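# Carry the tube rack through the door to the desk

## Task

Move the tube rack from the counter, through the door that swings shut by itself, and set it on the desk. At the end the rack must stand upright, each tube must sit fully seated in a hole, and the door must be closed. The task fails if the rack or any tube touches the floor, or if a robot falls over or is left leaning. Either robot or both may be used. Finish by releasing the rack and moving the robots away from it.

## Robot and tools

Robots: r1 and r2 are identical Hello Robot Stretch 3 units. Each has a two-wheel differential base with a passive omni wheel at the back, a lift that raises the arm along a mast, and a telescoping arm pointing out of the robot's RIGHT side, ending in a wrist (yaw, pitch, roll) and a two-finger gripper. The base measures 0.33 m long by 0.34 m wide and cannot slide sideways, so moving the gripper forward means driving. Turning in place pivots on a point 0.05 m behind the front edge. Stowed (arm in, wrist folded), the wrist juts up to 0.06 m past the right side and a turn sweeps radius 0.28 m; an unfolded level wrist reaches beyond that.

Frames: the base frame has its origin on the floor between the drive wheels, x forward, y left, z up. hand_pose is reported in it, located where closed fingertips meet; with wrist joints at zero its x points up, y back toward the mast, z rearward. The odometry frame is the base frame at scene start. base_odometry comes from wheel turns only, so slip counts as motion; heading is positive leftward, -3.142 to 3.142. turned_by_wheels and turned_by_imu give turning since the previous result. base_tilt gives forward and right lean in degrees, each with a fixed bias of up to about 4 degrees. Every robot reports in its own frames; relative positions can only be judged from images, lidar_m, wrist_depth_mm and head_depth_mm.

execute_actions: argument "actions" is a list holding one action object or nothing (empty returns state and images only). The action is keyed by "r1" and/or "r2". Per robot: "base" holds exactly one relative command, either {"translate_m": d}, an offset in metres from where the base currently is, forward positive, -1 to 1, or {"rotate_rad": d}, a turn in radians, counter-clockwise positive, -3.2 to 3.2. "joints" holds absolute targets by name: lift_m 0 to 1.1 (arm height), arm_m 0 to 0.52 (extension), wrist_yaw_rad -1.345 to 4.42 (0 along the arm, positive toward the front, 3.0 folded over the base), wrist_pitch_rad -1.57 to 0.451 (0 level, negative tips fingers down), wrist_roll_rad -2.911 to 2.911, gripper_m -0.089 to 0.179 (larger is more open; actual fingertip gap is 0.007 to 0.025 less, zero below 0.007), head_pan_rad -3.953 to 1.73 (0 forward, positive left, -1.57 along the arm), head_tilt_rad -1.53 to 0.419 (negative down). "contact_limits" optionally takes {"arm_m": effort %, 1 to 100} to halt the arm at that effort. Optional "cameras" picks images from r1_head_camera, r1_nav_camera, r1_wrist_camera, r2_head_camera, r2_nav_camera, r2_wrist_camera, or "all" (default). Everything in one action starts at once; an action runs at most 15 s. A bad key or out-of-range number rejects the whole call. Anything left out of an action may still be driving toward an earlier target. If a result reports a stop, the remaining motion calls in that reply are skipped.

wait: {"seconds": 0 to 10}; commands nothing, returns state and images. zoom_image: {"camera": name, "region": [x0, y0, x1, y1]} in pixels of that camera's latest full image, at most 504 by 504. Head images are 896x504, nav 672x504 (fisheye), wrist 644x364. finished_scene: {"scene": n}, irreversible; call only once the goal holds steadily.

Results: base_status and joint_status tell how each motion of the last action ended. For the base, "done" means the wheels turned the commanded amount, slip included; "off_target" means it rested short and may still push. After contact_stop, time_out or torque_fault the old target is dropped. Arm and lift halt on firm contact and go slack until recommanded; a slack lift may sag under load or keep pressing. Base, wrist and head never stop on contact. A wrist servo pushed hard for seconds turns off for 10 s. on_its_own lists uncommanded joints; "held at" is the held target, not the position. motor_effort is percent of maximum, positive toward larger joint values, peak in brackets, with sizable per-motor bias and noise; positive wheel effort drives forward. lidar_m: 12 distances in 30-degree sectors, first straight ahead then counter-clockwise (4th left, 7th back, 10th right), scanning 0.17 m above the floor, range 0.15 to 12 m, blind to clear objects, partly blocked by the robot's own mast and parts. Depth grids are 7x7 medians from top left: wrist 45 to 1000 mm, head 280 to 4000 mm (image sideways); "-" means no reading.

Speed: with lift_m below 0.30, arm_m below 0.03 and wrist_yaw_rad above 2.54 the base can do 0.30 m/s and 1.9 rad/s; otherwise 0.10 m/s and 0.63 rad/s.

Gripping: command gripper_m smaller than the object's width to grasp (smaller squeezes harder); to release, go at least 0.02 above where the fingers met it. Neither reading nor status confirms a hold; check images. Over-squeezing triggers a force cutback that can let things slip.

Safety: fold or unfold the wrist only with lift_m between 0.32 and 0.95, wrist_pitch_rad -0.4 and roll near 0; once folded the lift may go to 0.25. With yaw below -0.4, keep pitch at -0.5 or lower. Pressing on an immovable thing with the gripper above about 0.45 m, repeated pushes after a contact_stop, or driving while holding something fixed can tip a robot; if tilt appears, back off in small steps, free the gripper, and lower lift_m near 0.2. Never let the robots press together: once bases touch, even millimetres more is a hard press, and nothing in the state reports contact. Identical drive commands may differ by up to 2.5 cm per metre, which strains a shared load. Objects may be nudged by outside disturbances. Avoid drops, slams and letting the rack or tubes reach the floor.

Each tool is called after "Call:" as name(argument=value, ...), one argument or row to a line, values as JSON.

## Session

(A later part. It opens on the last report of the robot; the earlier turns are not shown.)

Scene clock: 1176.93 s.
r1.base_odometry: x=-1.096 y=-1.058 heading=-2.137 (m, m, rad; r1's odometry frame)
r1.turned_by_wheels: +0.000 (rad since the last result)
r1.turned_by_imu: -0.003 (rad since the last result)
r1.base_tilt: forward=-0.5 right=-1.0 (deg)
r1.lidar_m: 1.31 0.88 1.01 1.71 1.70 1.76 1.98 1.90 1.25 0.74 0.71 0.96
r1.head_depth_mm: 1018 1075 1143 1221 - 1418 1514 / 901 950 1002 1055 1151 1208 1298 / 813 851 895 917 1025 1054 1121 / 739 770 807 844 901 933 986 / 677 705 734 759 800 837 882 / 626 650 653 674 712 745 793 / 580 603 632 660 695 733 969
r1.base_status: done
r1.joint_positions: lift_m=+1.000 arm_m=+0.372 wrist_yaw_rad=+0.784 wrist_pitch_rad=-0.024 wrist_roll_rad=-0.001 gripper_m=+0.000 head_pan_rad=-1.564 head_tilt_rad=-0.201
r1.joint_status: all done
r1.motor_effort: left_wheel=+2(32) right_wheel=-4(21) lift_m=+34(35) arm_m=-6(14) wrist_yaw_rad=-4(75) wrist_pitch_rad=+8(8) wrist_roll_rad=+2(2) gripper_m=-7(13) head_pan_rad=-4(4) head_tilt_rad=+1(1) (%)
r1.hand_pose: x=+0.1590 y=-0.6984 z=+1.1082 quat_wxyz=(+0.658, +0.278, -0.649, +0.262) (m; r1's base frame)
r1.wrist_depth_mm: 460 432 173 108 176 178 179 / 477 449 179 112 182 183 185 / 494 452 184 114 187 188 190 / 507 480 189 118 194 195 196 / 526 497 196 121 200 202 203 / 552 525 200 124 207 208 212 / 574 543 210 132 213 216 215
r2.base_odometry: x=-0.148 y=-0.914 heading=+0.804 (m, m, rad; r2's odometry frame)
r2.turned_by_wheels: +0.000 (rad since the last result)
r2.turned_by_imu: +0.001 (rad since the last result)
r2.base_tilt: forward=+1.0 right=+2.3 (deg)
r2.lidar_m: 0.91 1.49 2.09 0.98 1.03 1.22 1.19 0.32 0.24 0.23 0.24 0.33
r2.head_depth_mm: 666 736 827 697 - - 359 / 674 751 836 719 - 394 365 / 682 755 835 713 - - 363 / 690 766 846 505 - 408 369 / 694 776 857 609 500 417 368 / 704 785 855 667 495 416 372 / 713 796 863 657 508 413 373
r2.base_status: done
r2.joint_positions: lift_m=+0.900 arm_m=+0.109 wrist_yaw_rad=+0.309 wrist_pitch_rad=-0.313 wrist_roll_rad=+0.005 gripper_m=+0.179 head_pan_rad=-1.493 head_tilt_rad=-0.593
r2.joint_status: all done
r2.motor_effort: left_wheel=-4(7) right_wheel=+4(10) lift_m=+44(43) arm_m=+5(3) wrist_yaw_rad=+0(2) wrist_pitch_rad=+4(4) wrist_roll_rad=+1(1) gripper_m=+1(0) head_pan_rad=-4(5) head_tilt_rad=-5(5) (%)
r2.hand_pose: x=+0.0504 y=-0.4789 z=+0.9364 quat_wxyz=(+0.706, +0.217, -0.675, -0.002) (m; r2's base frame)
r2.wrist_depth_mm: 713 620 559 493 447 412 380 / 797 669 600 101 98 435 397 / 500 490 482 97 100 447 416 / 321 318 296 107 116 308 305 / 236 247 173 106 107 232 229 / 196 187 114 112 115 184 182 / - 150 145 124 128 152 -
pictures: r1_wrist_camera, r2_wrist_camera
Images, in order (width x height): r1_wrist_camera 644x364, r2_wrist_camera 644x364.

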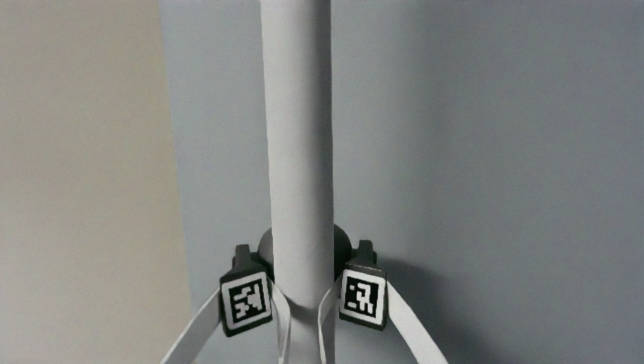

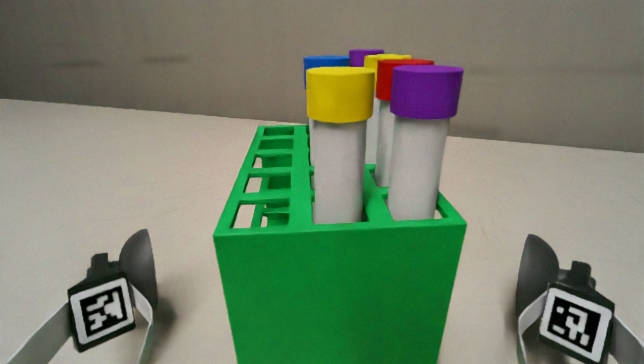

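Call:
execute_actions(
  actions=[
    {"r2":{"base":{"translate_m":0.012},"joints":{"arm_m":0.155}},"r1":{"base":{"translate_m":-0.106},"joints":{"arm_m":0.324,"wrist_yaw_rad":0.911}}},
  ],
  cameras=["r1_wrist_camera","r2_wrist_camera","r2_head_camera"],
)

Scene clock: 1183.80 s.
r1.base_odometry: x=-1.039 y=-0.969 heading=-2.136 (m, m, rad; r1's odometry frame)
r1.turned_by_wheels: +0.000 (rad since the last result)
r1.turned_by_imu: -0.001 (rad since the last result)
r1.base_tilt: forward=-0.6 right=-1.1 (deg)
r1.lidar_m: 1.38 0.96 1.37 1.71 1.65 1.69 1.89 1.81 1.39 0.70 0.64 1.02
r1.head_depth_mm: 1127 1199 1274 1325 - 1524 1566 / 955 1011 1072 1128 1249 1307 1425 / 830 870 915 943 - 1085 1164 / 733 767 800 847 - 930 981 / 660 684 714 733 763 812 850 / 596 617 641 663 665 682 750 / 545 563 577 603 622 647 674
r1.base_status: done
r1.joint_positions: lift_m=+1.000 arm_m=+0.324 wrist_yaw_rad=+0.917 wrist_pitch_rad=-0.024 wrist_roll_rad=-0.001 gripper_m=+0.000 head_pan_rad=-1.564 head_tilt_rad=-0.201
r1.joint_status: all done
r1.motor_effort: left_wheel=+4(28) right_wheel=-6(22) lift_m=+34(34) arm_m=-5(12) wrist_yaw_rad=-7(81) wrist_pitch_rad=+8(8) wrist_roll_rad=+2(2) gripper_m=-7(13) head_pan_rad=-3(4) head_tilt_rad=+0(0) (%)
r1.hand_pose: x=+0.1814 y=-0.6249 z=+1.1081 quat_wxyz=(+0.639, +0.320, -0.629, +0.305) (m; r1's base frame)
r1.wrist_depth_mm: 679 601 175 109 177 176 176 / 722 624 180 112 181 181 182 / 758 664 184 115 186 186 189 / 777 708 190 118 192 194 195 / 808 712 197 121 200 200 200 / 852 761 201 124 204 205 209 / 876 771 212 132 210 215 215
r2.base_odometry: x=-0.140 y=-0.906 heading=+0.804 (m, m, rad; r2's odometry frame)
r2.turned_by_wheels: +0.000 (rad since the last result)
r2.turned_by_imu: +0.001 (rad since the last result)
r2.base_tilt: forward=+1.0 right=+2.3 (deg)
r2.lidar_m: 0.90 1.48 2.07 1.06 3.03 1.24 1.20 0.32 0.24 0.23 0.24 0.33
r2.head_depth_mm: 666 736 825 761 - 417 359 / 677 748 841 757 - 425 365 / 684 754 830 746 - 411 364 / 690 765 850 540 499 421 369 / 695 775 856 629 513 417 368 / 703 784 856 679 511 415 372 / 712 794 865 657 508 413 373
r2.base_status: done
r2.joint_positions: lift_m=+0.900 arm_m=+0.155 wrist_yaw_rad=+0.309 wrist_pitch_rad=-0.313 wrist_roll_rad=+0.005 gripper_m=+0.179 head_pan_rad=-1.493 head_tilt_rad=-0.593
r2.joint_status: all done
r2.motor_effort: left_wheel=-3(6) right_wheel=+4(11) lift_m=+43(43) arm_m=+5(4) wrist_yaw_rad=+2(1) wrist_pitch_rad=+4(4) wrist_roll_rad=+1(1) gripper_m=+0(1) head_pan_rad=-4(5) head_tilt_rad=-5(5) (%)
r2.hand_pose: x=+0.0504 y=-0.5248 z=+0.9364 quat_wxyz=(+0.706, +0.217, -0.675, -0.002) (m; r2's base frame)
r2.wrist_depth_mm: 648 569 502 450 406 373 340 / 713 612 539 96 93 386 363 / 497 495 481 47 51 46 382 / 320 318 179 47 55 50 305 / 236 247 106 54 68 57 227 / 195 80 83 59 69 62 181 / - 144 117 64 66 65 -
pictures: r1_wrist_camera, r2_head_camera (sideways: a quarter turn clockwise sets it upright), r2_wrist_camera
Images, in order (width x height): r1_wrist_camera 644x364, r2_head_camera 896x504, r2_wrist_camera 644x364.

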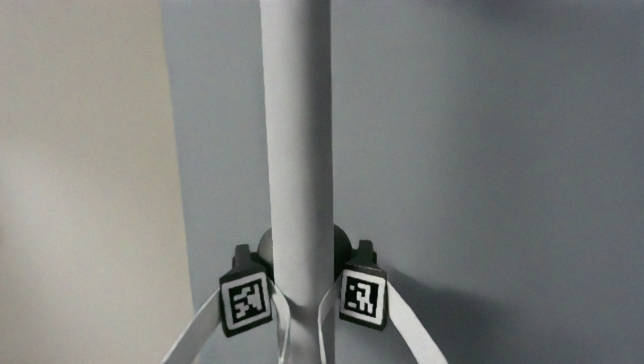

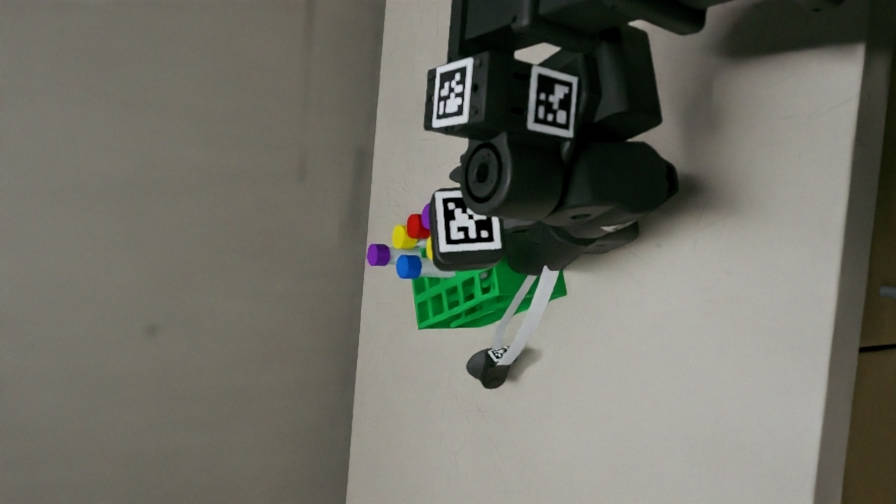

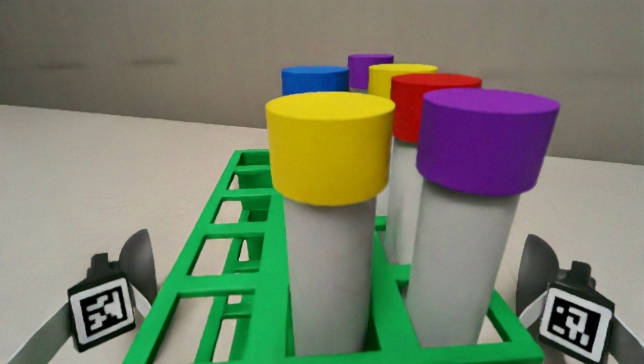

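Call:
execute_actions(
  actions=[
    {"r2":{"joints":{"gripper_m":0.05}},"r1":{"base":{"translate_m":-0.111},"joints":{"arm_m":0.291,"wrist_yaw_rad":1.042}}},
  ],
  cameras=["r1_wrist_camera","r2_wrist_camera","r2_head_camera"],
)

Scene clock: 1192.30 s.
r1.base_odometry: x=-0.980 y=-0.875 heading=-2.136 (m, m, rad; r1's odometry frame)
r1.turned_by_wheels: +0.000 (rad since the last result)
r1.turned_by_imu: -0.003 (rad since the last result)
r1.base_tilt: forward=-0.6 right=-1.1 (deg)
r1.lidar_m: 1.45 1.05 1.47 1.65 1.59 1.64 1.79 1.72 1.50 0.69 0.58 1.08
r1.head_depth_mm: 1225 1296 1366 1427 - 1628 1626 / 1087 1156 1233 1311 1422 1500 1529 / 897 943 993 1031 - 1215 1287 / 765 798 833 876 906 984 1033 / 663 690 718 741 - 812 856 / 588 610 631 654 672 704 733 / 528 544 542 520 553 598 626
r1.base_status: done
r1.joint_positions: lift_m=+1.000 arm_m=+0.291 wrist_yaw_rad=+1.054 wrist_pitch_rad=-0.025 wrist_roll_rad=-0.001 gripper_m=+0.000 head_pan_rad=-1.564 head_tilt_rad=-0.201
r1.joint_status: all done
r1.on_its_own: wrist_yaw_rad is at rest, and its effort (-14) is outside its rest range (-12 to +12)
r1.motor_effort: left_wheel=+4(28) right_wheel=-6(17) lift_m=+34(35) arm_m=-4(14) wrist_yaw_rad=-14(87) wrist_pitch_rad=+8(8) wrist_roll_rad=+2(2) gripper_m=-8(15) head_pan_rad=-4(3) head_tilt_rad=+0(0) (%)
r1.hand_pose: x=+0.2008 y=-0.5626 z=+1.1079 quat_wxyz=(+0.616, +0.363, -0.606, +0.348) (m; r1's base frame)
r1.wrist_depth_mm: - 838 174 110 173 175 176 / - 897 180 113 181 180 180 / - 940 185 115 185 186 185 / - - 192 119 193 191 190 / - - 198 121 199 197 198 / - - 204 124 204 204 204 / - - 214 131 213 210 212
r2.base_odometry: x=-0.140 y=-0.906 heading=+0.804 (m, m, rad; r2's odometry frame)
r2.turned_by_wheels: +0.000 (rad since the last result)
r2.turned_by_imu: +0.001 (rad since the last result)
r2.base_tilt: forward=+1.0 right=+2.2 (deg)
r2.lidar_m: 0.91 1.48 2.07 1.16 3.02 1.24 1.20 0.32 0.24 0.23 0.24 0.33
r2.head_depth_mm: 665 740 827 759 - 416 359 / 673 746 837 761 - 424 364 / 681 757 833 746 - 412 363 / 690 764 843 542 494 419 369 / 696 775 850 613 515 417 369 / 705 783 852 663 511 415 372 / 713 793 863 659 508 413 373
r2.base_status: not commanded
r2.joint_positions: lift_m=+0.900 arm_m=+0.155 wrist_yaw_rad=+0.309 wrist_pitch_rad=-0.314 wrist_roll_rad=+0.005 gripper_m=+0.051 head_pan_rad=-1.493 head_tilt_rad=-0.593
r2.joint_status: all done
r2.motor_effort: left_wheel=-4(4) right_wheel=+4(4) lift_m=+43(44) arm_m=+4(4) wrist_yaw_rad=+1(2) wrist_pitch_rad=+5(5) wrist_roll_rad=+1(1) gripper_m=-27(99) head_pan_rad=-4(4) head_tilt_rad=-5(5) (%)
r2.hand_pose: x=+0.0504 y=-0.5248 z=+0.9363 quat_wxyz=(+0.706, +0.217, -0.674, -0.002) (m; r2's base frame)
r2.wrist_depth_mm: 648 568 496 450 408 370 342 / 709 620 538 134 99 391 362 / 500 490 441 144 108 422 378 / 321 317 221 118 117 308 304 / 237 234 180 104 114 229 228 / 186 186 101 110 124 181 181 / 154 155 144 121 141 147 151
pictures: r1_wrist_camera, r2_head_camera (sideways: a quarter turn clockwise sets it upright), r2_wrist_camera
Images, in order (width x height): r1_wrist_camera 644x364, r2_head_camera 896x504, r2_wrist_camera 644x364.

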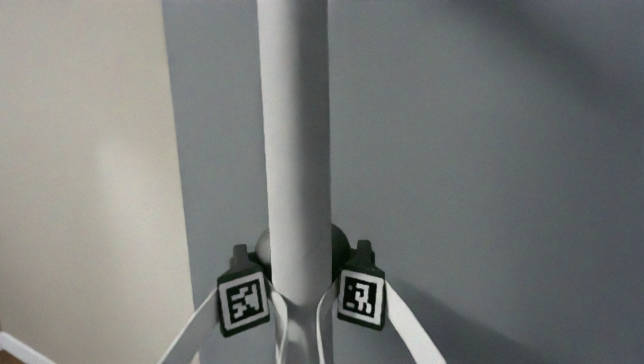

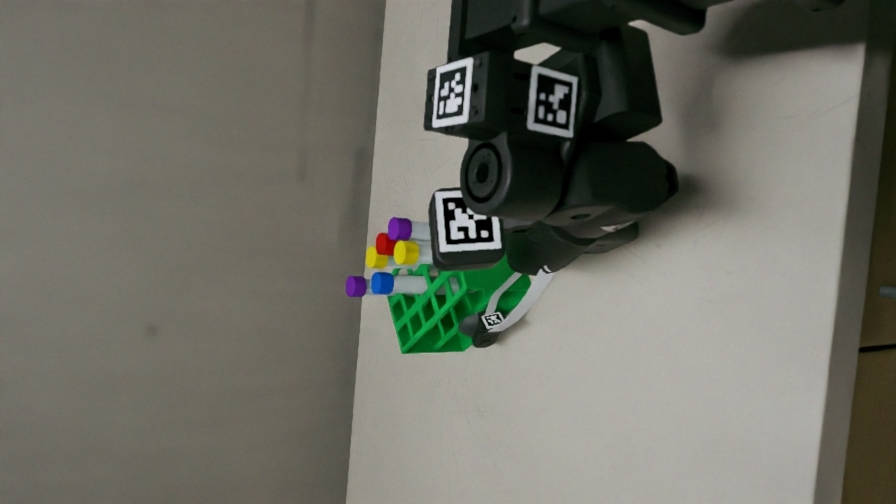

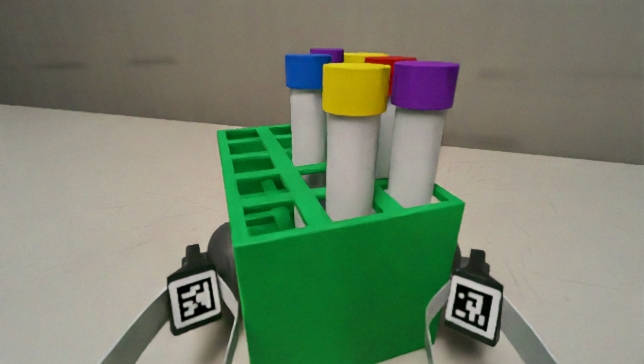

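Call:
execute_actions(
  actions=[
    {"r2":{"joints":{"gripper_m":0.179}},"r1":{"base":{"translate_m":-0.115},"joints":{"arm_m":0.275,"wrist_yaw_rad":1.173}}},
  ],
  cameras=["r1_wrist_camera","r2_wrist_camera","r2_head_camera"],
)

Scene clock: 1215.90 s.
r1.base_odometry: x=-0.918 y=-0.778 heading=-2.136 (m, m, rad; r1's odometry frame)
r1.turned_by_wheels: +0.000 (rad since the last result)
r1.turned_by_imu: +0.003 (rad since the last result)
r1.base_tilt: forward=-0.6 right=-1.0 (deg)
r1.lidar_m: 1.54 1.14 1.57 1.59 1.53 1.58 1.68 1.62 1.59 0.70 0.54 1.14
r1.head_depth_mm: 1307 1366 1435 1514 1598 1714 1630 / 1220 1274 1353 1404 1538 1584 1605 / 1035 1097 1161 1206 - 1458 1488 / 838 875 916 956 996 1080 1133 / 700 727 756 782 - 851 901 / 602 622 644 667 683 716 742 / 527 544 561 577 488 581 601
r1.base_status: done
r1.joint_positions: lift_m=+1.000 arm_m=+0.275 wrist_yaw_rad=+1.196 wrist_pitch_rad=-0.024 wrist_roll_rad=-0.001 gripper_m=+0.000 head_pan_rad=-1.564 head_tilt_rad=-0.201
r1.joint_status: wrist_yaw_rad off_target (ended at +1.196, target +1.173); the others done
r1.on_its_own: wrist_yaw_rad is at rest, and its effort (-27) is outside its rest range (-12 to +12)
r1.motor_effort: left_wheel=+7(19) right_wheel=-9(16) lift_m=+34(34) arm_m=-3(14) wrist_yaw_rad=-27(84) wrist_pitch_rad=+8(8) wrist_roll_rad=+2(2) gripper_m=-9(14) head_pan_rad=-4(3) head_tilt_rad=+0(0) (%)
r1.hand_pose: x=+0.2165 y=-0.5138 z=+1.1081 quat_wxyz=(+0.590, +0.405, -0.579, +0.391) (m; r1's base frame)
r1.wrist_depth_mm: - - 175 113 173 174 172 / - - 182 116 179 178 176 / - - 187 118 184 182 181 / - - 193 121 190 189 186 / - - 198 122 196 196 192 / - - 207 124 202 201 199 / - - 214 132 210 208 207
r2.base_odometry: x=-0.140 y=-0.906 heading=+0.804 (m, m, rad; r2's odometry frame)
r2.turned_by_wheels: +0.000 (rad since the last result)
r2.turned_by_imu: +0.002 (rad since the last result)
r2.base_tilt: forward=+1.1 right=+2.3 (deg)
r2.lidar_m: 0.91 1.48 2.06 1.25 3.04 1.24 1.20 0.32 0.24 0.23 0.24 0.33
r2.head_depth_mm: 667 738 826 760 - 416 358 / 671 747 839 758 - 425 365 / 679 754 832 747 - 411 364 / 689 766 842 542 499 421 370 / 698 773 855 615 512 417 368 / 705 785 854 668 511 414 373 / 714 791 863 658 508 413 373
r2.base_status: not commanded
r2.joint_positions: lift_m=+0.900 arm_m=+0.155 wrist_yaw_rad=+0.310 wrist_pitch_rad=-0.314 wrist_roll_rad=+0.005 gripper_m=+0.179 head_pan_rad=-1.493 head_tilt_rad=-0.593
r2.joint_status: all done
r2.motor_effort: left_wheel=-3(4) right_wheel=+4(4) lift_m=+43(43) arm_m=+5(5) wrist_yaw_rad=+1(1) wrist_pitch_rad=+5(5) wrist_roll_rad=+1(1) gripper_m=+0(100) head_pan_rad=-5(4) head_tilt_rad=-5(5) (%)
r2.hand_pose: x=+0.0505 y=-0.5248 z=+0.9363 quat_wxyz=(+0.706, +0.217, -0.674, -0.002) (m; r2's base frame)
r2.wrist_depth_mm: 648 570 503 450 410 375 345 / 716 618 537 131 99 398 364 / 498 487 483 101 109 416 381 / 320 317 220 109 118 307 305 / 236 248 212 105 114 230 227 / 195 185 172 110 125 183 182 / - 149 149 121 140 152 -
pictures: r1_wrist_camera, r2_head_camera (sideways: a quarter turn clockwise sets it upright), r2_wrist_camera
Images, in order (width x height): r1_wrist_camera 644x364, r2_head_camera 896x504, r2_wrist_camera 644x364.

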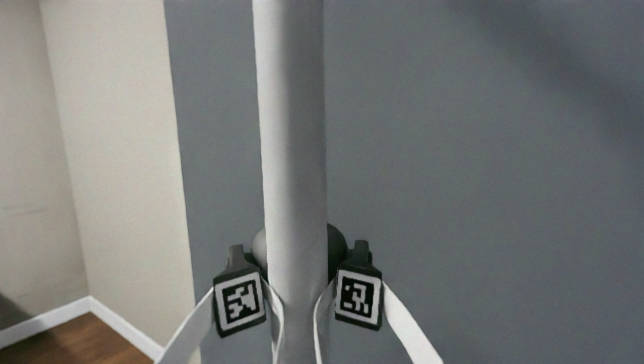

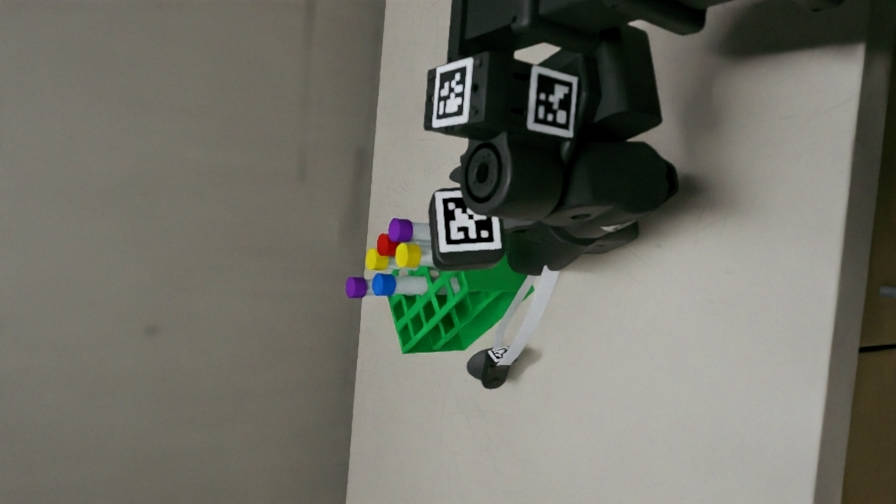

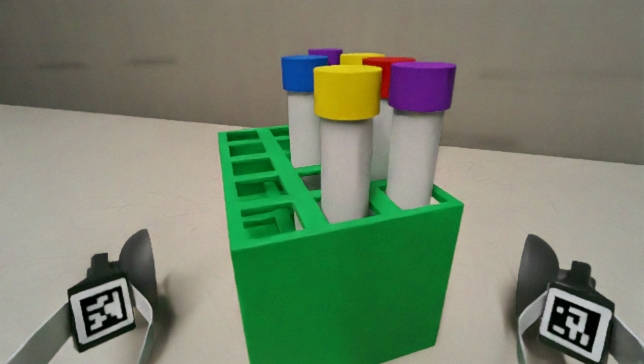

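Call:
execute_actions(
  actions=[
    {"r2":{"joints":{"arm_m":0.05}},"r1":{"joints":{"wrist_yaw_rad":1.2}}},
  ],
  cameras=["r2_wrist_camera","r2_head_camera"],
)

Scene clock: 1229.97 s.
r1.base_odometry: x=-0.918 y=-0.778 heading=-2.136 (m, m, rad; r1's odometry frame)
r1.turned_by_wheels: +0.000 (rad since the last result)
r1.turned_by_imu: +0.001 (rad since the last result)
r1.base_tilt: forward=-0.6 right=-1.1 (deg)
r1.lidar_m: 1.54 1.14 1.57 1.59 1.53 1.57 1.68 1.62 1.58 0.69 0.53 1.14
r1.head_depth_mm: 1302 1368 1438 1510 1601 1726 1627 / 1218 1271 1343 1402 1526 1582 1595 / 1041 1097 1165 1207 - 1449 1481 / 836 874 916 959 994 1089 1136 / 699 729 756 780 - 850 898 / 602 623 644 666 682 716 744 / 527 543 561 578 498 579 598
r1.base_status: not commanded
r1.joint_positions: lift_m=+1.000 arm_m=+0.275 wrist_yaw_rad=+1.211 wrist_pitch_rad=-0.024 wrist_roll_rad=-0.001 gripper_m=+0.000 head_pan_rad=-1.564 head_tilt_rad=-0.201
r1.joint_status: all done
r1.on_its_own: wrist_yaw_rad is at rest, and its effort (-13) is outside its rest range (-12 to +12)
r1.motor_effort: left_wheel=+3(3) right_wheel=-6(6) lift_m=+34(34) arm_m=-3(3) wrist_yaw_rad=-13(13) wrist_pitch_rad=+8(8) wrist_roll_rad=+2(2) gripper_m=-7(8) head_pan_rad=-3(4) head_tilt_rad=+0(0) (%)
r1.hand_pose: x=+0.2178 y=-0.5102 z=+1.1081 quat_wxyz=(+0.587, +0.409, -0.576, +0.396) (m; r1's base frame)
r1.wrist_depth_mm: - - 175 109 173 171 169 / - - 180 112 178 177 175 / - - 188 115 184 181 179 / - - 194 118 190 186 186 / - - 199 121 194 192 191 / - - 208 124 200 199 198 / - - 216 132 210 207 204
r2.base_odometry: x=-0.140 y=-0.906 heading=+0.804 (m, m, rad; r2's odometry frame)
r2.turned_by_wheels: +0.000 (rad since the last result)
r2.turned_by_imu: +0.001 (rad since the last result)
r2.base_tilt: forward=+1.1 right=+2.3 (deg)
r2.lidar_m: 0.91 1.48 2.07 1.25 3.02 1.24 1.20 0.32 0.24 0.23 0.24 0.33
r2.head_depth_mm: 667 736 827 695 566 - - / 673 746 835 688 545 - - / 680 756 835 684 541 - - / 690 763 843 543 - - 368 / 695 775 854 613 515 408 368 / 704 784 850 664 528 416 373 / 710 794 864 659 508 413 373
r2.base_status: not commanded
r2.joint_positions: lift_m=+0.900 arm_m=+0.050 wrist_yaw_rad=+0.310 wrist_pitch_rad=-0.314 wrist_roll_rad=+0.005 gripper_m=+0.179 head_pan_rad=-1.493 head_tilt_rad=-0.593
r2.joint_status: all done
r2.motor_effort: left_wheel=-4(4) right_wheel=+4(4) lift_m=+43(43) arm_m=-4(6) wrist_yaw_rad=+1(0) wrist_pitch_rad=+5(5) wrist_roll_rad=+1(1) gripper_m=+0(1) head_pan_rad=-5(4) head_tilt_rad=-5(5) (%)
r2.hand_pose: x=+0.0505 y=-0.4203 z=+0.9363 quat_wxyz=(+0.706, +0.217, -0.674, -0.002) (m; r2's base frame)
r2.wrist_depth_mm: 807 695 624 553 499 463 419 / 856 766 660 587 196 480 449 / 501 492 480 267 202 466 454 / 320 317 313 271 213 309 305 / 235 248 235 216 219 230 228 / 195 186 186 186 184 183 182 / - 150 154 153 153 152 -
pictures: r2_head_camera (sideways: a quarter turn clockwise sets it upright), r2_wrist_camera
Images, in order (width x height): r2_head_camera 896x504, r2_wrist_camera 644x364.

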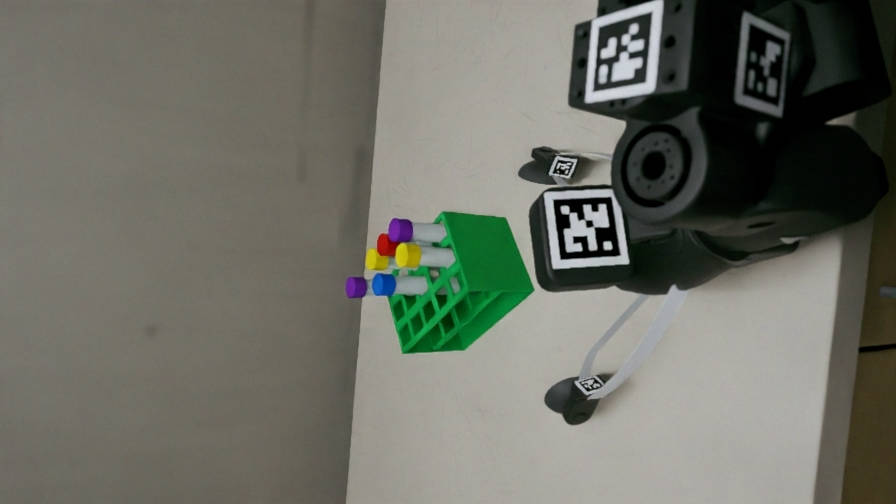

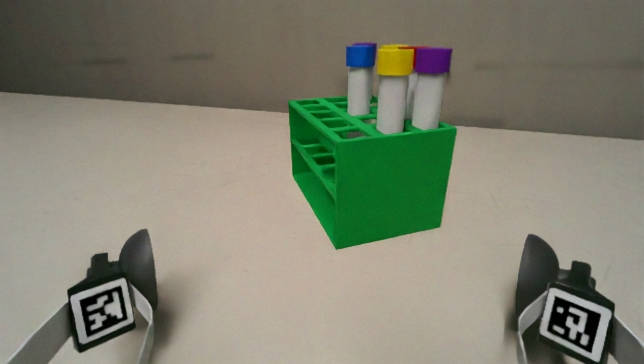

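Call:
execute_actions(
  actions=[
    {"r2":{"base":{"translate_m":-0.126},"joints":{"wrist_yaw_rad":0.61}},"r1":{"base":{"translate_m":-0.116},"joints":{"arm_m":0.268,"wrist_yaw_rad":1.343}}},
  ],
  cameras=["r1_wrist_camera","r2_wrist_camera"],
)

Scene clock: 1280.60 s.
r1.base_odometry: x=-0.856 y=-0.680 heading=-2.136 (m, m, rad; r1's odometry frame)
r1.turned_by_wheels: +0.000 (rad since the last result)
r1.turned_by_imu: +0.001 (rad since the last result)
r1.base_tilt: forward=-0.6 right=-1.0 (deg)
r1.lidar_m: 1.62 1.25 1.67 1.53 1.47 1.52 1.58 1.52 1.56 0.73 0.50 1.19
r1.head_depth_mm: 1374 1442 1532 1608 - 1804 1624 / 1292 1352 1413 1486 1610 1672 1627 / 1204 1263 1319 1367 - 1556 1575 / 982 1031 1084 1136 1178 1298 1350 / 775 804 835 861 - 941 985 / 639 660 682 701 719 748 778 / 543 558 574 590 606 623 640
r1.base_status: done
r1.joint_positions: lift_m=+1.000 arm_m=+0.268 wrist_yaw_rad=+1.346 wrist_pitch_rad=-0.024 wrist_roll_rad=-0.001 gripper_m=+0.000 head_pan_rad=-1.564 head_tilt_rad=-0.201
r1.joint_status: all done
r1.motor_effort: left_wheel=+2(19) right_wheel=-4(16) lift_m=+34(34) arm_m=-5(13) wrist_yaw_rad=-3(88) wrist_pitch_rad=+8(8) wrist_roll_rad=+2(2) gripper_m=-7(14) head_pan_rad=-3(3) head_tilt_rad=+0(0) (%)
r1.hand_pose: x=+0.2278 y=-0.4705 z=+1.1082 quat_wxyz=(+0.559, +0.447, -0.547, +0.434) (m; r1's base frame)
r1.wrist_depth_mm: - - 178 109 173 170 168 / - - 181 111 179 175 172 / - - 187 115 183 179 178 / - - 194 119 189 185 182 / - - 202 121 195 192 188 / - - 209 124 201 197 194 / - - 214 132 209 204 200
r2.base_odometry: x=-0.228 y=-0.996 heading=+0.804 (m, m, rad; r2's odometry frame)
r2.turned_by_wheels: +0.000 (rad since the last result)
r2.turned_by_imu: +0.000 (rad since the last result)
r2.base_tilt: forward=+1.0 right=+2.3 (deg)
r2.lidar_m: 0.90 1.61 2.25 1.36 1.41 1.11 1.08 0.32 0.24 0.23 0.24 0.33
r2.head_depth_mm: 662 733 824 695 569 - 350 / 672 740 833 689 546 - 354 / 680 754 830 684 539 - - / 687 763 841 676 547 - 362 / 694 769 853 667 550 396 368 / 702 782 848 557 512 405 371 / 708 790 860 617 524 408 374
r2.base_status: done
r2.joint_positions: lift_m=+0.900 arm_m=+0.050 wrist_yaw_rad=+0.608 wrist_pitch_rad=-0.314 wrist_roll_rad=+0.005 gripper_m=+0.179 head_pan_rad=-1.493 head_tilt_rad=-0.593
r2.joint_status: all done
r2.motor_effort: left_wheel=-3(8) right_wheel=+5(5) lift_m=+43(43) arm_m=-4(4) wrist_yaw_rad=+2(3) wrist_pitch_rad=+5(5) wrist_roll_rad=+1(1) gripper_m=+1(0) head_pan_rad=-5(5) head_tilt_rad=-5(5) (%)
r2.hand_pose: x=+0.1135 y=-0.3892 z=+0.9363 quat_wxyz=(+0.698, +0.315, -0.635, +0.103) (m; r2's base frame)
r2.wrist_depth_mm: - - 858 671 544 471 411 / - - 852 705 545 495 432 / 502 492 480 248 249 471 431 / 321 319 319 264 271 309 306 / 237 247 234 233 231 230 227 / 196 186 185 185 184 184 182 / - 150 154 154 153 152 -
pictures: r1_wrist_camera, r2_wrist_camera
Images, in order (width x height): r1_wrist_camera 644x364, r2_wrist_camera 644x364.

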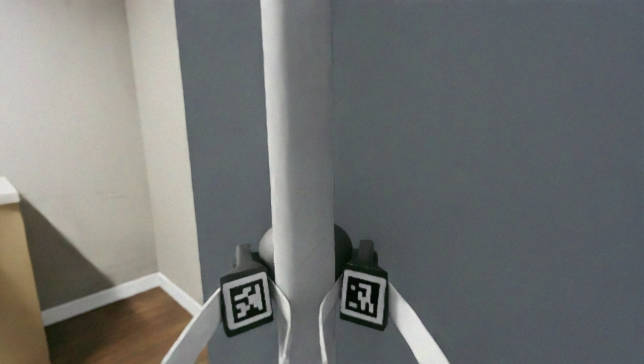

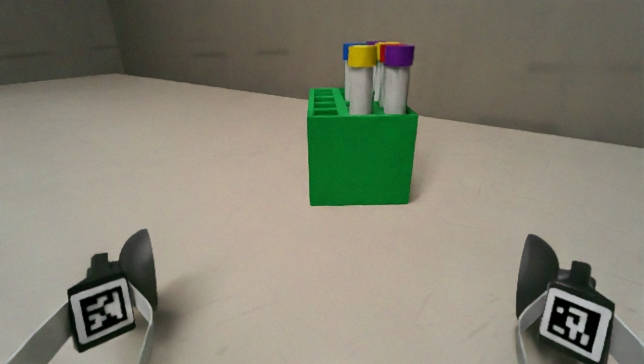

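Call:
execute_actions(
  actions=[
    {"r2":{"base":{"translate_m":0.023},"joints":{"arm_m":0.119}},"r1":{"base":{"translate_m":-0.1155},"joints":{"arm_m":0.280,"wrist_yaw_rad":1.474}}},
  ],
  cameras=["r1_wrist_camera","r2_wrist_camera"],
)

Scene clock: 1291.33 s.
r1.base_odometry: x=-0.794 y=-0.583 heading=-2.136 (m, m, rad; r1's odometry frame)
r1.turned_by_wheels: +0.000 (rad since the last result)
r1.turned_by_imu: +0.001 (rad since the last result)
r1.base_tilt: forward=-0.6 right=-1.1 (deg)
r1.lidar_m: 1.71 1.35 1.76 1.46 1.42 1.45 1.47 1.42 1.47 0.79 0.47 1.27
r1.head_depth_mm: 1446 1521 1598 1682 1784 1838 1622 / 1359 1418 1488 1561 1688 1764 1628 / 1275 1338 1398 1451 - 1641 1614 / 1199 1247 1309 1363 1395 1513 1545 / 921 954 990 1026 - 1122 1163 / 714 735 754 775 791 824 848 / 580 595 609 623 636 652 667
r1.base_status: done
r1.joint_positions: lift_m=+1.000 arm_m=+0.280 wrist_yaw_rad=+1.487 wrist_pitch_rad=-0.024 wrist_roll_rad=-0.001 gripper_m=+0.000 head_pan_rad=-1.564 head_tilt_rad=-0.201
r1.joint_status: all done
r1.on_its_own: wrist_yaw_rad is at rest, and its effort (-16) is outside its rest range (-12 to +12)
r1.motor_effort: left_wheel=+5(9) right_wheel=-6(13) lift_m=+34(34) arm_m=+2(3) wrist_yaw_rad=-16(51) wrist_pitch_rad=+8(8) wrist_roll_rad=+2(2) gripper_m=-9(10) head_pan_rad=-3(3) head_tilt_rad=+0(0) (%)
r1.hand_pose: x=+0.2333 y=-0.4461 z=+1.1082 quat_wxyz=(+0.527, +0.485, -0.514, +0.473) (m; r1's base frame)
r1.wrist_depth_mm: - - 180 111 171 168 165 / - - 185 114 177 173 170 / - - 189 117 182 178 174 / - - 195 121 188 184 181 / - - 202 122 194 190 184 / - - 212 124 198 195 191 / - - 218 169 206 200 196
r2.base_odometry: x=-0.212 y=-0.980 heading=+0.804 (m, m, rad; r2's odometry frame)
r2.turned_by_wheels: +0.000 (rad since the last result)
r2.turned_by_imu: +0.001 (rad since the last result)
r2.base_tilt: forward=+1.1 right=+2.3 (deg)
r2.lidar_m: 0.90 1.59 2.22 1.45 1.52 1.13 1.10 0.32 0.24 0.23 0.24 0.33
r2.head_depth_mm: 664 735 823 725 - 417 359 / 670 742 835 722 - 404 364 / 681 755 829 682 - 400 363 / 690 763 842 708 - 409 369 / 696 772 852 591 532 418 368 / 702 782 853 561 512 416 371 / 710 790 862 632 492 412 373
r2.base_status: done
r2.joint_positions: lift_m=+0.900 arm_m=+0.119 wrist_yaw_rad=+0.609 wrist_pitch_rad=-0.314 wrist_roll_rad=+0.005 gripper_m=+0.179 head_pan_rad=-1.493 head_tilt_rad=-0.593
r2.joint_status: all done
r2.motor_effort: left_wheel=-3(6) right_wheel=+4(11) lift_m=+43(43) arm_m=+5(4) wrist_yaw_rad=+1(1) wrist_pitch_rad=+5(5) wrist_roll_rad=+1(1) gripper_m=+0(0) head_pan_rad=-5(5) head_tilt_rad=-5(5) (%)
r2.hand_pose: x=+0.1137 y=-0.4575 z=+0.9363 quat_wxyz=(+0.698, +0.315, -0.635, +0.103) (m; r2's base frame)
r2.wrist_depth_mm: - - 753 592 486 416 361 / - 964 794 216 486 433 380 / 495 495 487 182 417 438 391 / 321 317 313 183 273 306 305 / 236 247 233 198 210 229 228 / 195 186 186 184 184 184 181 / - 150 154 153 152 152 -
pictures: r1_wrist_camera, r2_wrist_camera
Images, in order (width x height): r1_wrist_camera 644x364, r2_wrist_camera 644x364.

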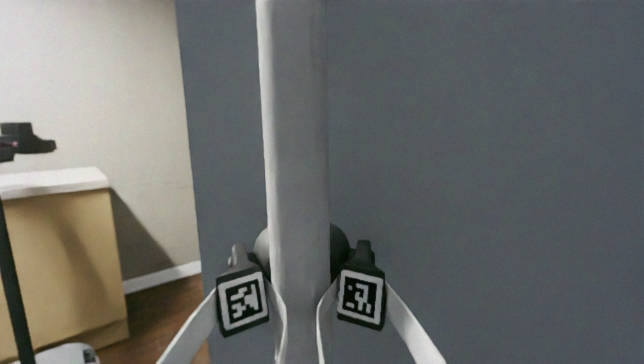

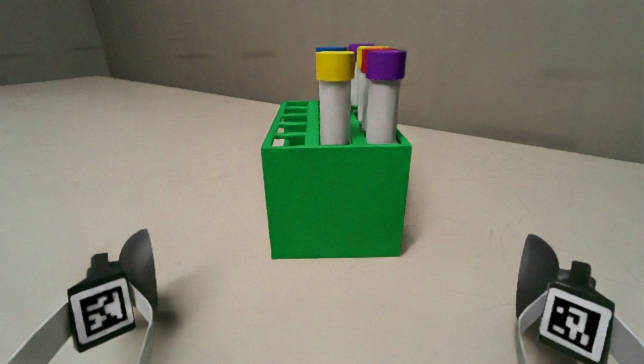

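Call:
execute_actions(
  actions=[
    {"r2":{"base":{"translate_m":0.0215},"joints":{"arm_m":0.150}},"r1":{"base":{"translate_m":-0.1135},"joints":{"arm_m":0.306,"wrist_yaw_rad":1.615}}},
  ],
  cameras=["r1_wrist_camera","r2_wrist_camera"],
)

Scene clock: 1301.43 s.
r1.base_odometry: x=-0.734 y=-0.487 heading=-2.135 (m, m, rad; r1's odometry frame)
r1.turned_by_wheels: +0.000 (rad since the last result)
r1.turned_by_imu: +0.001 (rad since the last result)
r1.base_tilt: forward=-0.7 right=-1.1 (deg)
r1.lidar_m: 1.79 1.45 1.87 1.40 1.36 1.40 1.38 1.32 1.37 0.89 0.45 1.36
r1.head_depth_mm: 1500 1559 1625 1658 - 1768 1615 / 1423 1490 1565 1635 1750 1843 1616 / 1339 1399 1465 1516 - 1699 1622 / 1266 1321 1375 1444 1488 1588 1604 / 1182 1236 1286 1335 - 1471 1498 / 844 866 889 906 921 950 970 / 643 655 666 678 689 702 710
r1.base_status: done
r1.joint_positions: lift_m=+1.000 arm_m=+0.305 wrist_yaw_rad=+1.636 wrist_pitch_rad=-0.024 wrist_roll_rad=-0.001 gripper_m=+0.000 head_pan_rad=-1.564 head_tilt_rad=-0.201
r1.joint_status: wrist_yaw_rad off_target (ended at +1.636, target +1.615); the others done
r1.on_its_own: wrist_yaw_rad is at rest, and its effort (-25) is outside its rest range (-12 to +12)
r1.motor_effort: left_wheel=+5(8) right_wheel=-7(17) lift_m=+35(34) arm_m=+6(7) wrist_yaw_rad=-25(40) wrist_pitch_rad=+8(8) wrist_roll_rad=+2(2) gripper_m=-9(10) head_pan_rad=-4(4) head_tilt_rad=+0(0) (%)
r1.hand_pose: x=+0.2337 y=-0.4338 z=+1.1082 quat_wxyz=(+0.490, +0.521, -0.477, +0.511) (m; r1's base frame)
r1.wrist_depth_mm: - - 179 114 170 165 162 / - - 185 116 175 170 165 / - - 192 119 181 175 171 / - - 197 121 186 181 175 / - - 203 121 193 186 181 / - - - 125 197 192 186 / - - 221 132 204 197 193
r2.base_odometry: x=-0.197 y=-0.964 heading=+0.804 (m, m, rad; r2's odometry frame)
r2.turned_by_wheels: +0.000 (rad since the last result)
r2.turned_by_imu: +0.001 (rad since the last result)
r2.base_tilt: forward=+1.0 right=+2.3 (deg)
r2.lidar_m: 0.90 1.57 2.19 1.54 1.53 1.16 1.12 0.32 0.24 0.23 0.24 0.33
r2.head_depth_mm: 666 737 824 762 - 426 359 / 672 742 833 755 - 425 364 / 677 755 830 712 - 412 364 / 687 764 842 738 - 420 368 / 692 770 851 561 499 419 368 / 702 782 849 588 496 415 372 / 710 790 861 657 506 413 373
r2.base_status: done
r2.joint_positions: lift_m=+0.900 arm_m=+0.150 wrist_yaw_rad=+0.609 wrist_pitch_rad=-0.314 wrist_roll_rad=+0.005 gripper_m=+0.179 head_pan_rad=-1.493 head_tilt_rad=-0.593
r2.joint_status: all done
r2.motor_effort: left_wheel=-4(7) right_wheel=+4(12) lift_m=+43(43) arm_m=+4(6) wrist_yaw_rad=+1(2) wrist_pitch_rad=+5(5) wrist_roll_rad=+1(1) gripper_m=+1(0) head_pan_rad=-5(5) head_tilt_rad=-5(5) (%)
r2.hand_pose: x=+0.1137 y=-0.4885 z=+0.9363 quat_wxyz=(+0.698, +0.315, -0.635, +0.103) (m; r2's base frame)
r2.wrist_depth_mm: - 952 705 549 461 392 343 / - 957 745 225 136 412 356 / 493 492 482 182 381 425 370 / 319 317 295 145 146 308 303 / 237 247 222 153 159 229 227 / 195 187 179 168 170 183 182 / - 149 154 154 153 152 -
pictures: r1_wrist_camera, r2_wrist_camera
Images, in order (width x height): r1_wrist_camera 644x364, r2_wrist_camera 644x364.

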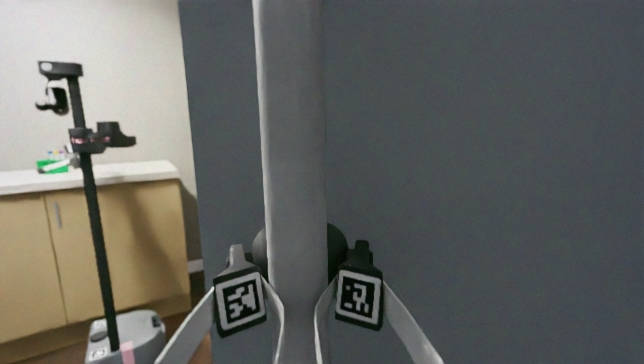

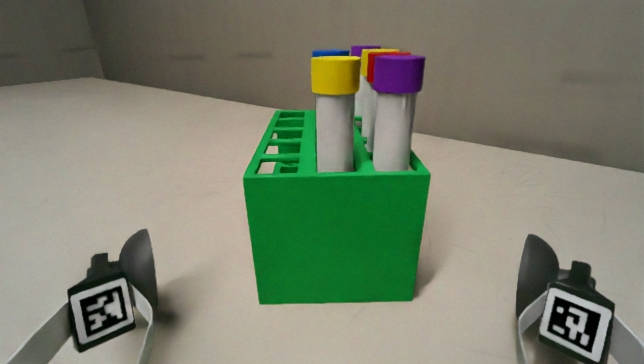

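Call:
execute_actions(
  actions=[
    {"r2":{"base":{"translate_m":0.0225},"joints":{"arm_m":0.183}},"r1":{"joints":{"arm_m":0.282,"wrist_yaw_rad":1.565}}},
  ],
  cameras=["r1_wrist_camera","r2_wrist_camera","r2_head_camera"],
)

Scene clock: 1331.30 s.
r1.base_odometry: x=-0.734 y=-0.487 heading=-2.135 (m, m, rad; r1's odometry frame)
r1.turned_by_wheels: +0.000 (rad since the last result)
r1.turned_by_imu: +0.001 (rad since the last result)
r1.base_tilt: forward=-0.6 right=-1.1 (deg)
r1.lidar_m: 1.79 1.45 1.86 1.40 1.36 1.39 1.37 1.32 1.37 0.90 0.45 1.36
r1.head_depth_mm: 1496 1557 1617 1657 1780 1753 1612 / 1418 1486 1566 1637 1756 1843 1621 / 1338 1407 1461 1518 - 1723 1621 / 1264 1322 1377 1437 1484 1596 1602 / 1181 1235 1284 1345 - 1482 1498 / 845 867 889 906 921 951 968 / 641 655 667 676 688 701 711
r1.base_status: not commanded
r1.joint_positions: lift_m=+1.000 arm_m=+0.283 wrist_yaw_rad=+1.558 wrist_pitch_rad=-0.024 wrist_roll_rad=-0.001 gripper_m=+0.000 head_pan_rad=-1.564 head_tilt_rad=-0.201
r1.joint_status: all done
r1.motor_effort: left_wheel=+3(7) right_wheel=-7(9) lift_m=+34(34) arm_m=-7(7) wrist_yaw_rad=+9(48) wrist_pitch_rad=+8(8) wrist_roll_rad=+2(2) gripper_m=-7(10) head_pan_rad=-4(3) head_tilt_rad=+0(0) (%)
r1.hand_pose: x=+0.2342 y=-0.4309 z=+1.1082 quat_wxyz=(+0.510, +0.502, -0.497, +0.491) (m; r1's base frame)
r1.wrist_depth_mm: - - 177 108 173 173 171 / - - 180 111 179 178 177 / - - 187 114 184 183 182 / - - 193 118 190 189 187 / - - 199 122 198 195 194 / - - 207 124 202 201 200 / - - 216 133 209 208 207
r2.base_odometry: x=-0.181 y=-0.948 heading=+0.804 (m, m, rad; r2's odometry frame)
r2.turned_by_wheels: +0.000 (rad since the last result)
r2.turned_by_imu: +0.001 (rad since the last result)
r2.base_tilt: forward=+1.1 right=+2.3 (deg)
r2.lidar_m: 0.90 1.54 2.16 1.55 1.56 1.18 1.14 0.32 0.24 0.23 0.24 0.33
r2.head_depth_mm: 665 737 823 765 496 417 359 / 671 747 834 - 490 425 364 / 680 752 830 747 - 422 363 / 686 764 844 740 486 421 368 / 694 771 848 553 500 418 368 / 702 784 852 628 511 415 372 / 712 794 862 657 507 412 373
r2.base_status: done
r2.joint_positions: lift_m=+0.900 arm_m=+0.183 wrist_yaw_rad=+0.609 wrist_pitch_rad=-0.314 wrist_roll_rad=+0.005 gripper_m=+0.179 head_pan_rad=-1.493 head_tilt_rad=-0.593
r2.joint_status: all done
r2.motor_effort: left_wheel=-3(6) right_wheel=+4(12) lift_m=+43(43) arm_m=+5(6) wrist_yaw_rad=+1(1) wrist_pitch_rad=+5(5) wrist_roll_rad=+1(1) gripper_m=+1(1) head_pan_rad=-4(4) head_tilt_rad=-5(5) (%)
r2.hand_pose: x=+0.1137 y=-0.5215 z=+0.9363 quat_wxyz=(+0.698, +0.315, -0.635, +0.103) (m; r2's base frame)
r2.wrist_depth_mm: - 890 660 518 427 365 320 / - 890 732 97 94 382 330 / 500 488 482 100 100 403 345 / 322 317 278 123 111 308 303 / 236 248 108 106 107 228 228 / 195 186 118 114 115 183 181 / - 149 144 126 129 151 -
pictures: r1_wrist_camera, r2_head_camera (sideways: a quarter turn clockwise sets it upright), r2_wrist_camera
Images, in order (width x height): r1_wrist_camera 644x364, r2_head_camera 896x504, r2_wrist_camera 644x364.

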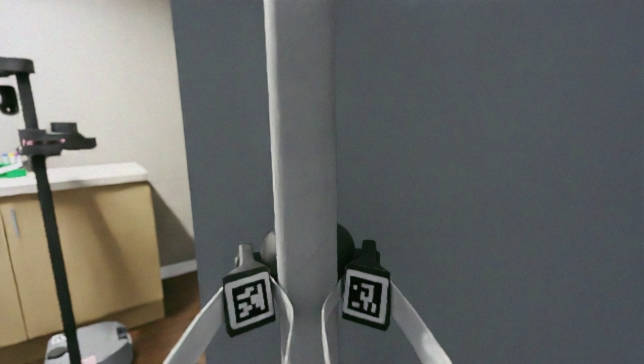

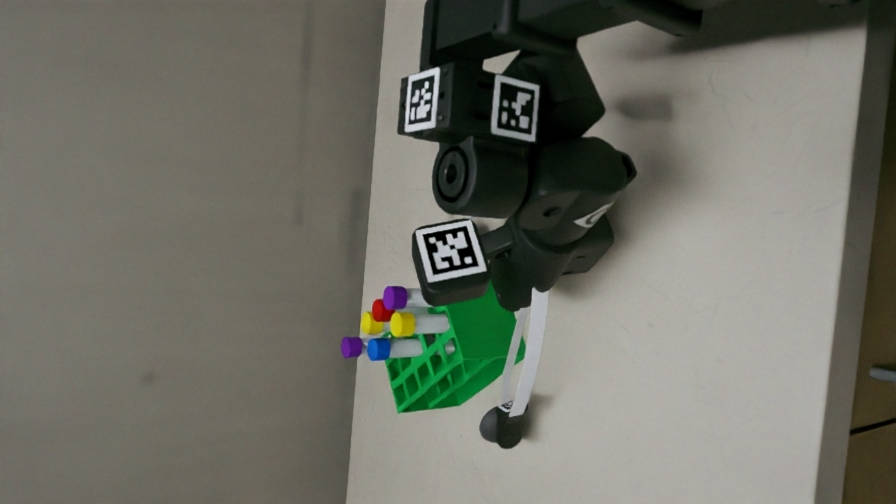

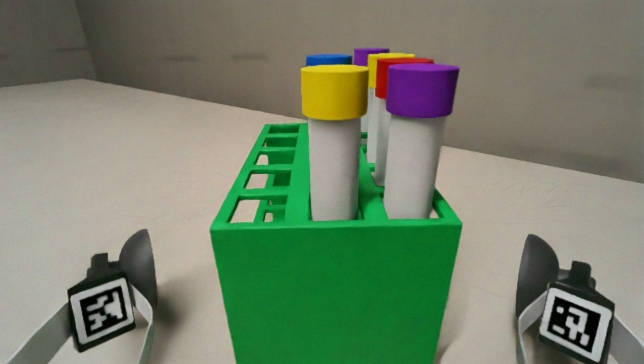

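Call:
execute_actions(
  actions=[
    {"r2":{"joints":{"gripper_m":0.085}}},
  ],
  cameras=["r2_wrist_camera","r2_head_camera"],
)

Scene clock: 1336.80 s.
r1.base_odometry: x=-0.734 y=-0.487 heading=-2.135 (m, m, rad; r1's odometry frame)
r1.turned_by_wheels: +0.000 (rad since the last result)
r1.turned_by_imu: +0.001 (rad since the last result)
r1.base_tilt: forward=-0.6 right=-1.0 (deg)
r1.lidar_m: 1.78 1.45 1.86 1.41 1.35 1.40 1.38 1.32 1.37 0.90 0.45 1.35
r1.head_depth_mm: 1493 1561 1622 1651 1783 1756 1623 / 1418 1487 1563 1627 1767 1837 1626 / 1337 1399 1462 1523 - 1708 1621 / 1260 1315 1384 1442 1488 1600 1596 / 1185 1236 1287 1342 - 1467 1503 / 844 867 886 907 915 949 967 / 641 655 665 677 688 701 713
r1.base_status: not commanded
r1.joint_positions: lift_m=+1.000 arm_m=+0.283 wrist_yaw_rad=+1.558 wrist_pitch_rad=-0.024 wrist_roll_rad=-0.001 gripper_m=+0.000 head_pan_rad=-1.564 head_tilt_rad=-0.201
r1.joint_status: not commanded
r1.motor_effort: left_wheel=+3(3) right_wheel=-6(6) lift_m=+34(34) arm_m=-7(7) wrist_yaw_rad=+8(8) wrist_pitch_rad=+8(8) wrist_roll_rad=+2(2) gripper_m=-8(8) head_pan_rad=-3(3) head_tilt_rad=+0(0) (%)
r1.hand_pose: x=+0.2342 y=-0.4309 z=+1.1082 quat_wxyz=(+0.510, +0.502, -0.497, +0.491) (m; r1's base frame)
r1.wrist_depth_mm: - - 175 108 174 172 172 / - - 180 111 179 179 176 / - - 186 114 186 182 183 / - - 192 119 190 189 187 / - - 197 121 196 194 194 / - - 206 125 203 201 200 / - - 216 133 210 207 205
r2.base_odometry: x=-0.181 y=-0.948 heading=+0.804 (m, m, rad; r2's odometry frame)
r2.turned_by_wheels: +0.000 (rad since the last result)
r2.turned_by_imu: +0.001 (rad since the last result)
r2.base_tilt: forward=+1.0 right=+2.3 (deg)
r2.lidar_m: 0.90 1.54 2.15 1.55 1.57 1.18 1.14 0.32 0.24 0.23 0.24 0.33
r2.head_depth_mm: 667 737 821 765 495 416 359 / 673 745 832 - 491 425 365 / 679 752 830 745 - 423 364 / 686 762 843 743 485 420 369 / 696 773 850 556 499 418 368 / 704 787 856 626 512 415 371 / 711 792 862 656 508 412 372
r2.base_status: not commanded
r2.joint_positions: lift_m=+0.900 arm_m=+0.183 wrist_yaw_rad=+0.609 wrist_pitch_rad=-0.315 wrist_roll_rad=+0.005 gripper_m=+0.085 head_pan_rad=-1.493 head_tilt_rad=-0.593
r2.joint_status: all done
r2.motor_effort: left_wheel=-4(4) right_wheel=+4(4) lift_m=+43(43) arm_m=+5(5) wrist_yaw_rad=+2(1) wrist_pitch_rad=+5(5) wrist_roll_rad=+1(1) gripper_m=-7(99) head_pan_rad=-4(5) head_tilt_rad=-5(4) (%)
r2.hand_pose: x=+0.1137 y=-0.5214 z=+0.9361 quat_wxyz=(+0.698, +0.316, -0.634, +0.103) (m; r2's base frame)
r2.wrist_depth_mm: - 883 651 524 425 363 319 / - 909 719 102 103 381 329 / 492 483 475 182 111 402 347 / 320 317 293 124 120 305 304 / 235 235 119 117 117 229 226 / 187 186 128 128 127 181 180 / 155 153 144 141 142 146 150
pictures: r2_head_camera (sideways: a quarter turn clockwise sets it upright), r2_wrist_camera
Images, in order (width x height): r2_head_camera 896x504, r2_wrist_camera 644x364.

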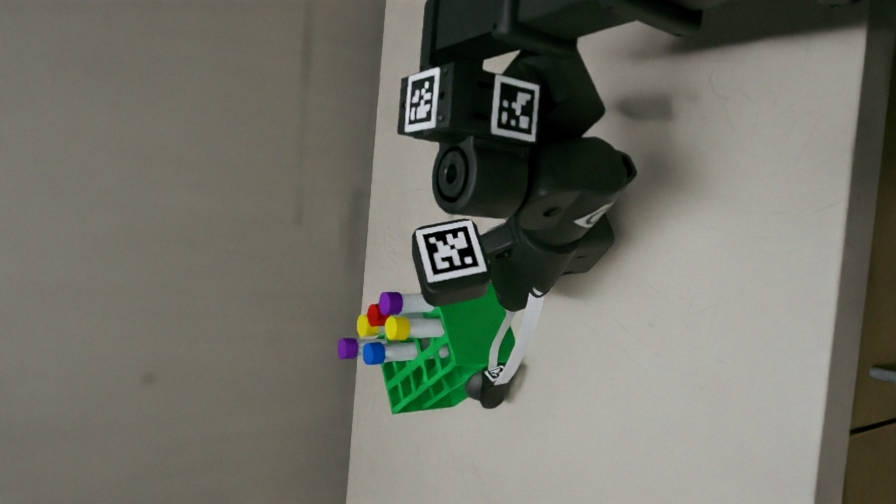

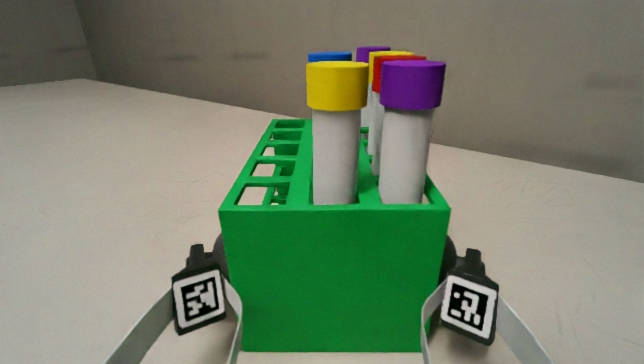

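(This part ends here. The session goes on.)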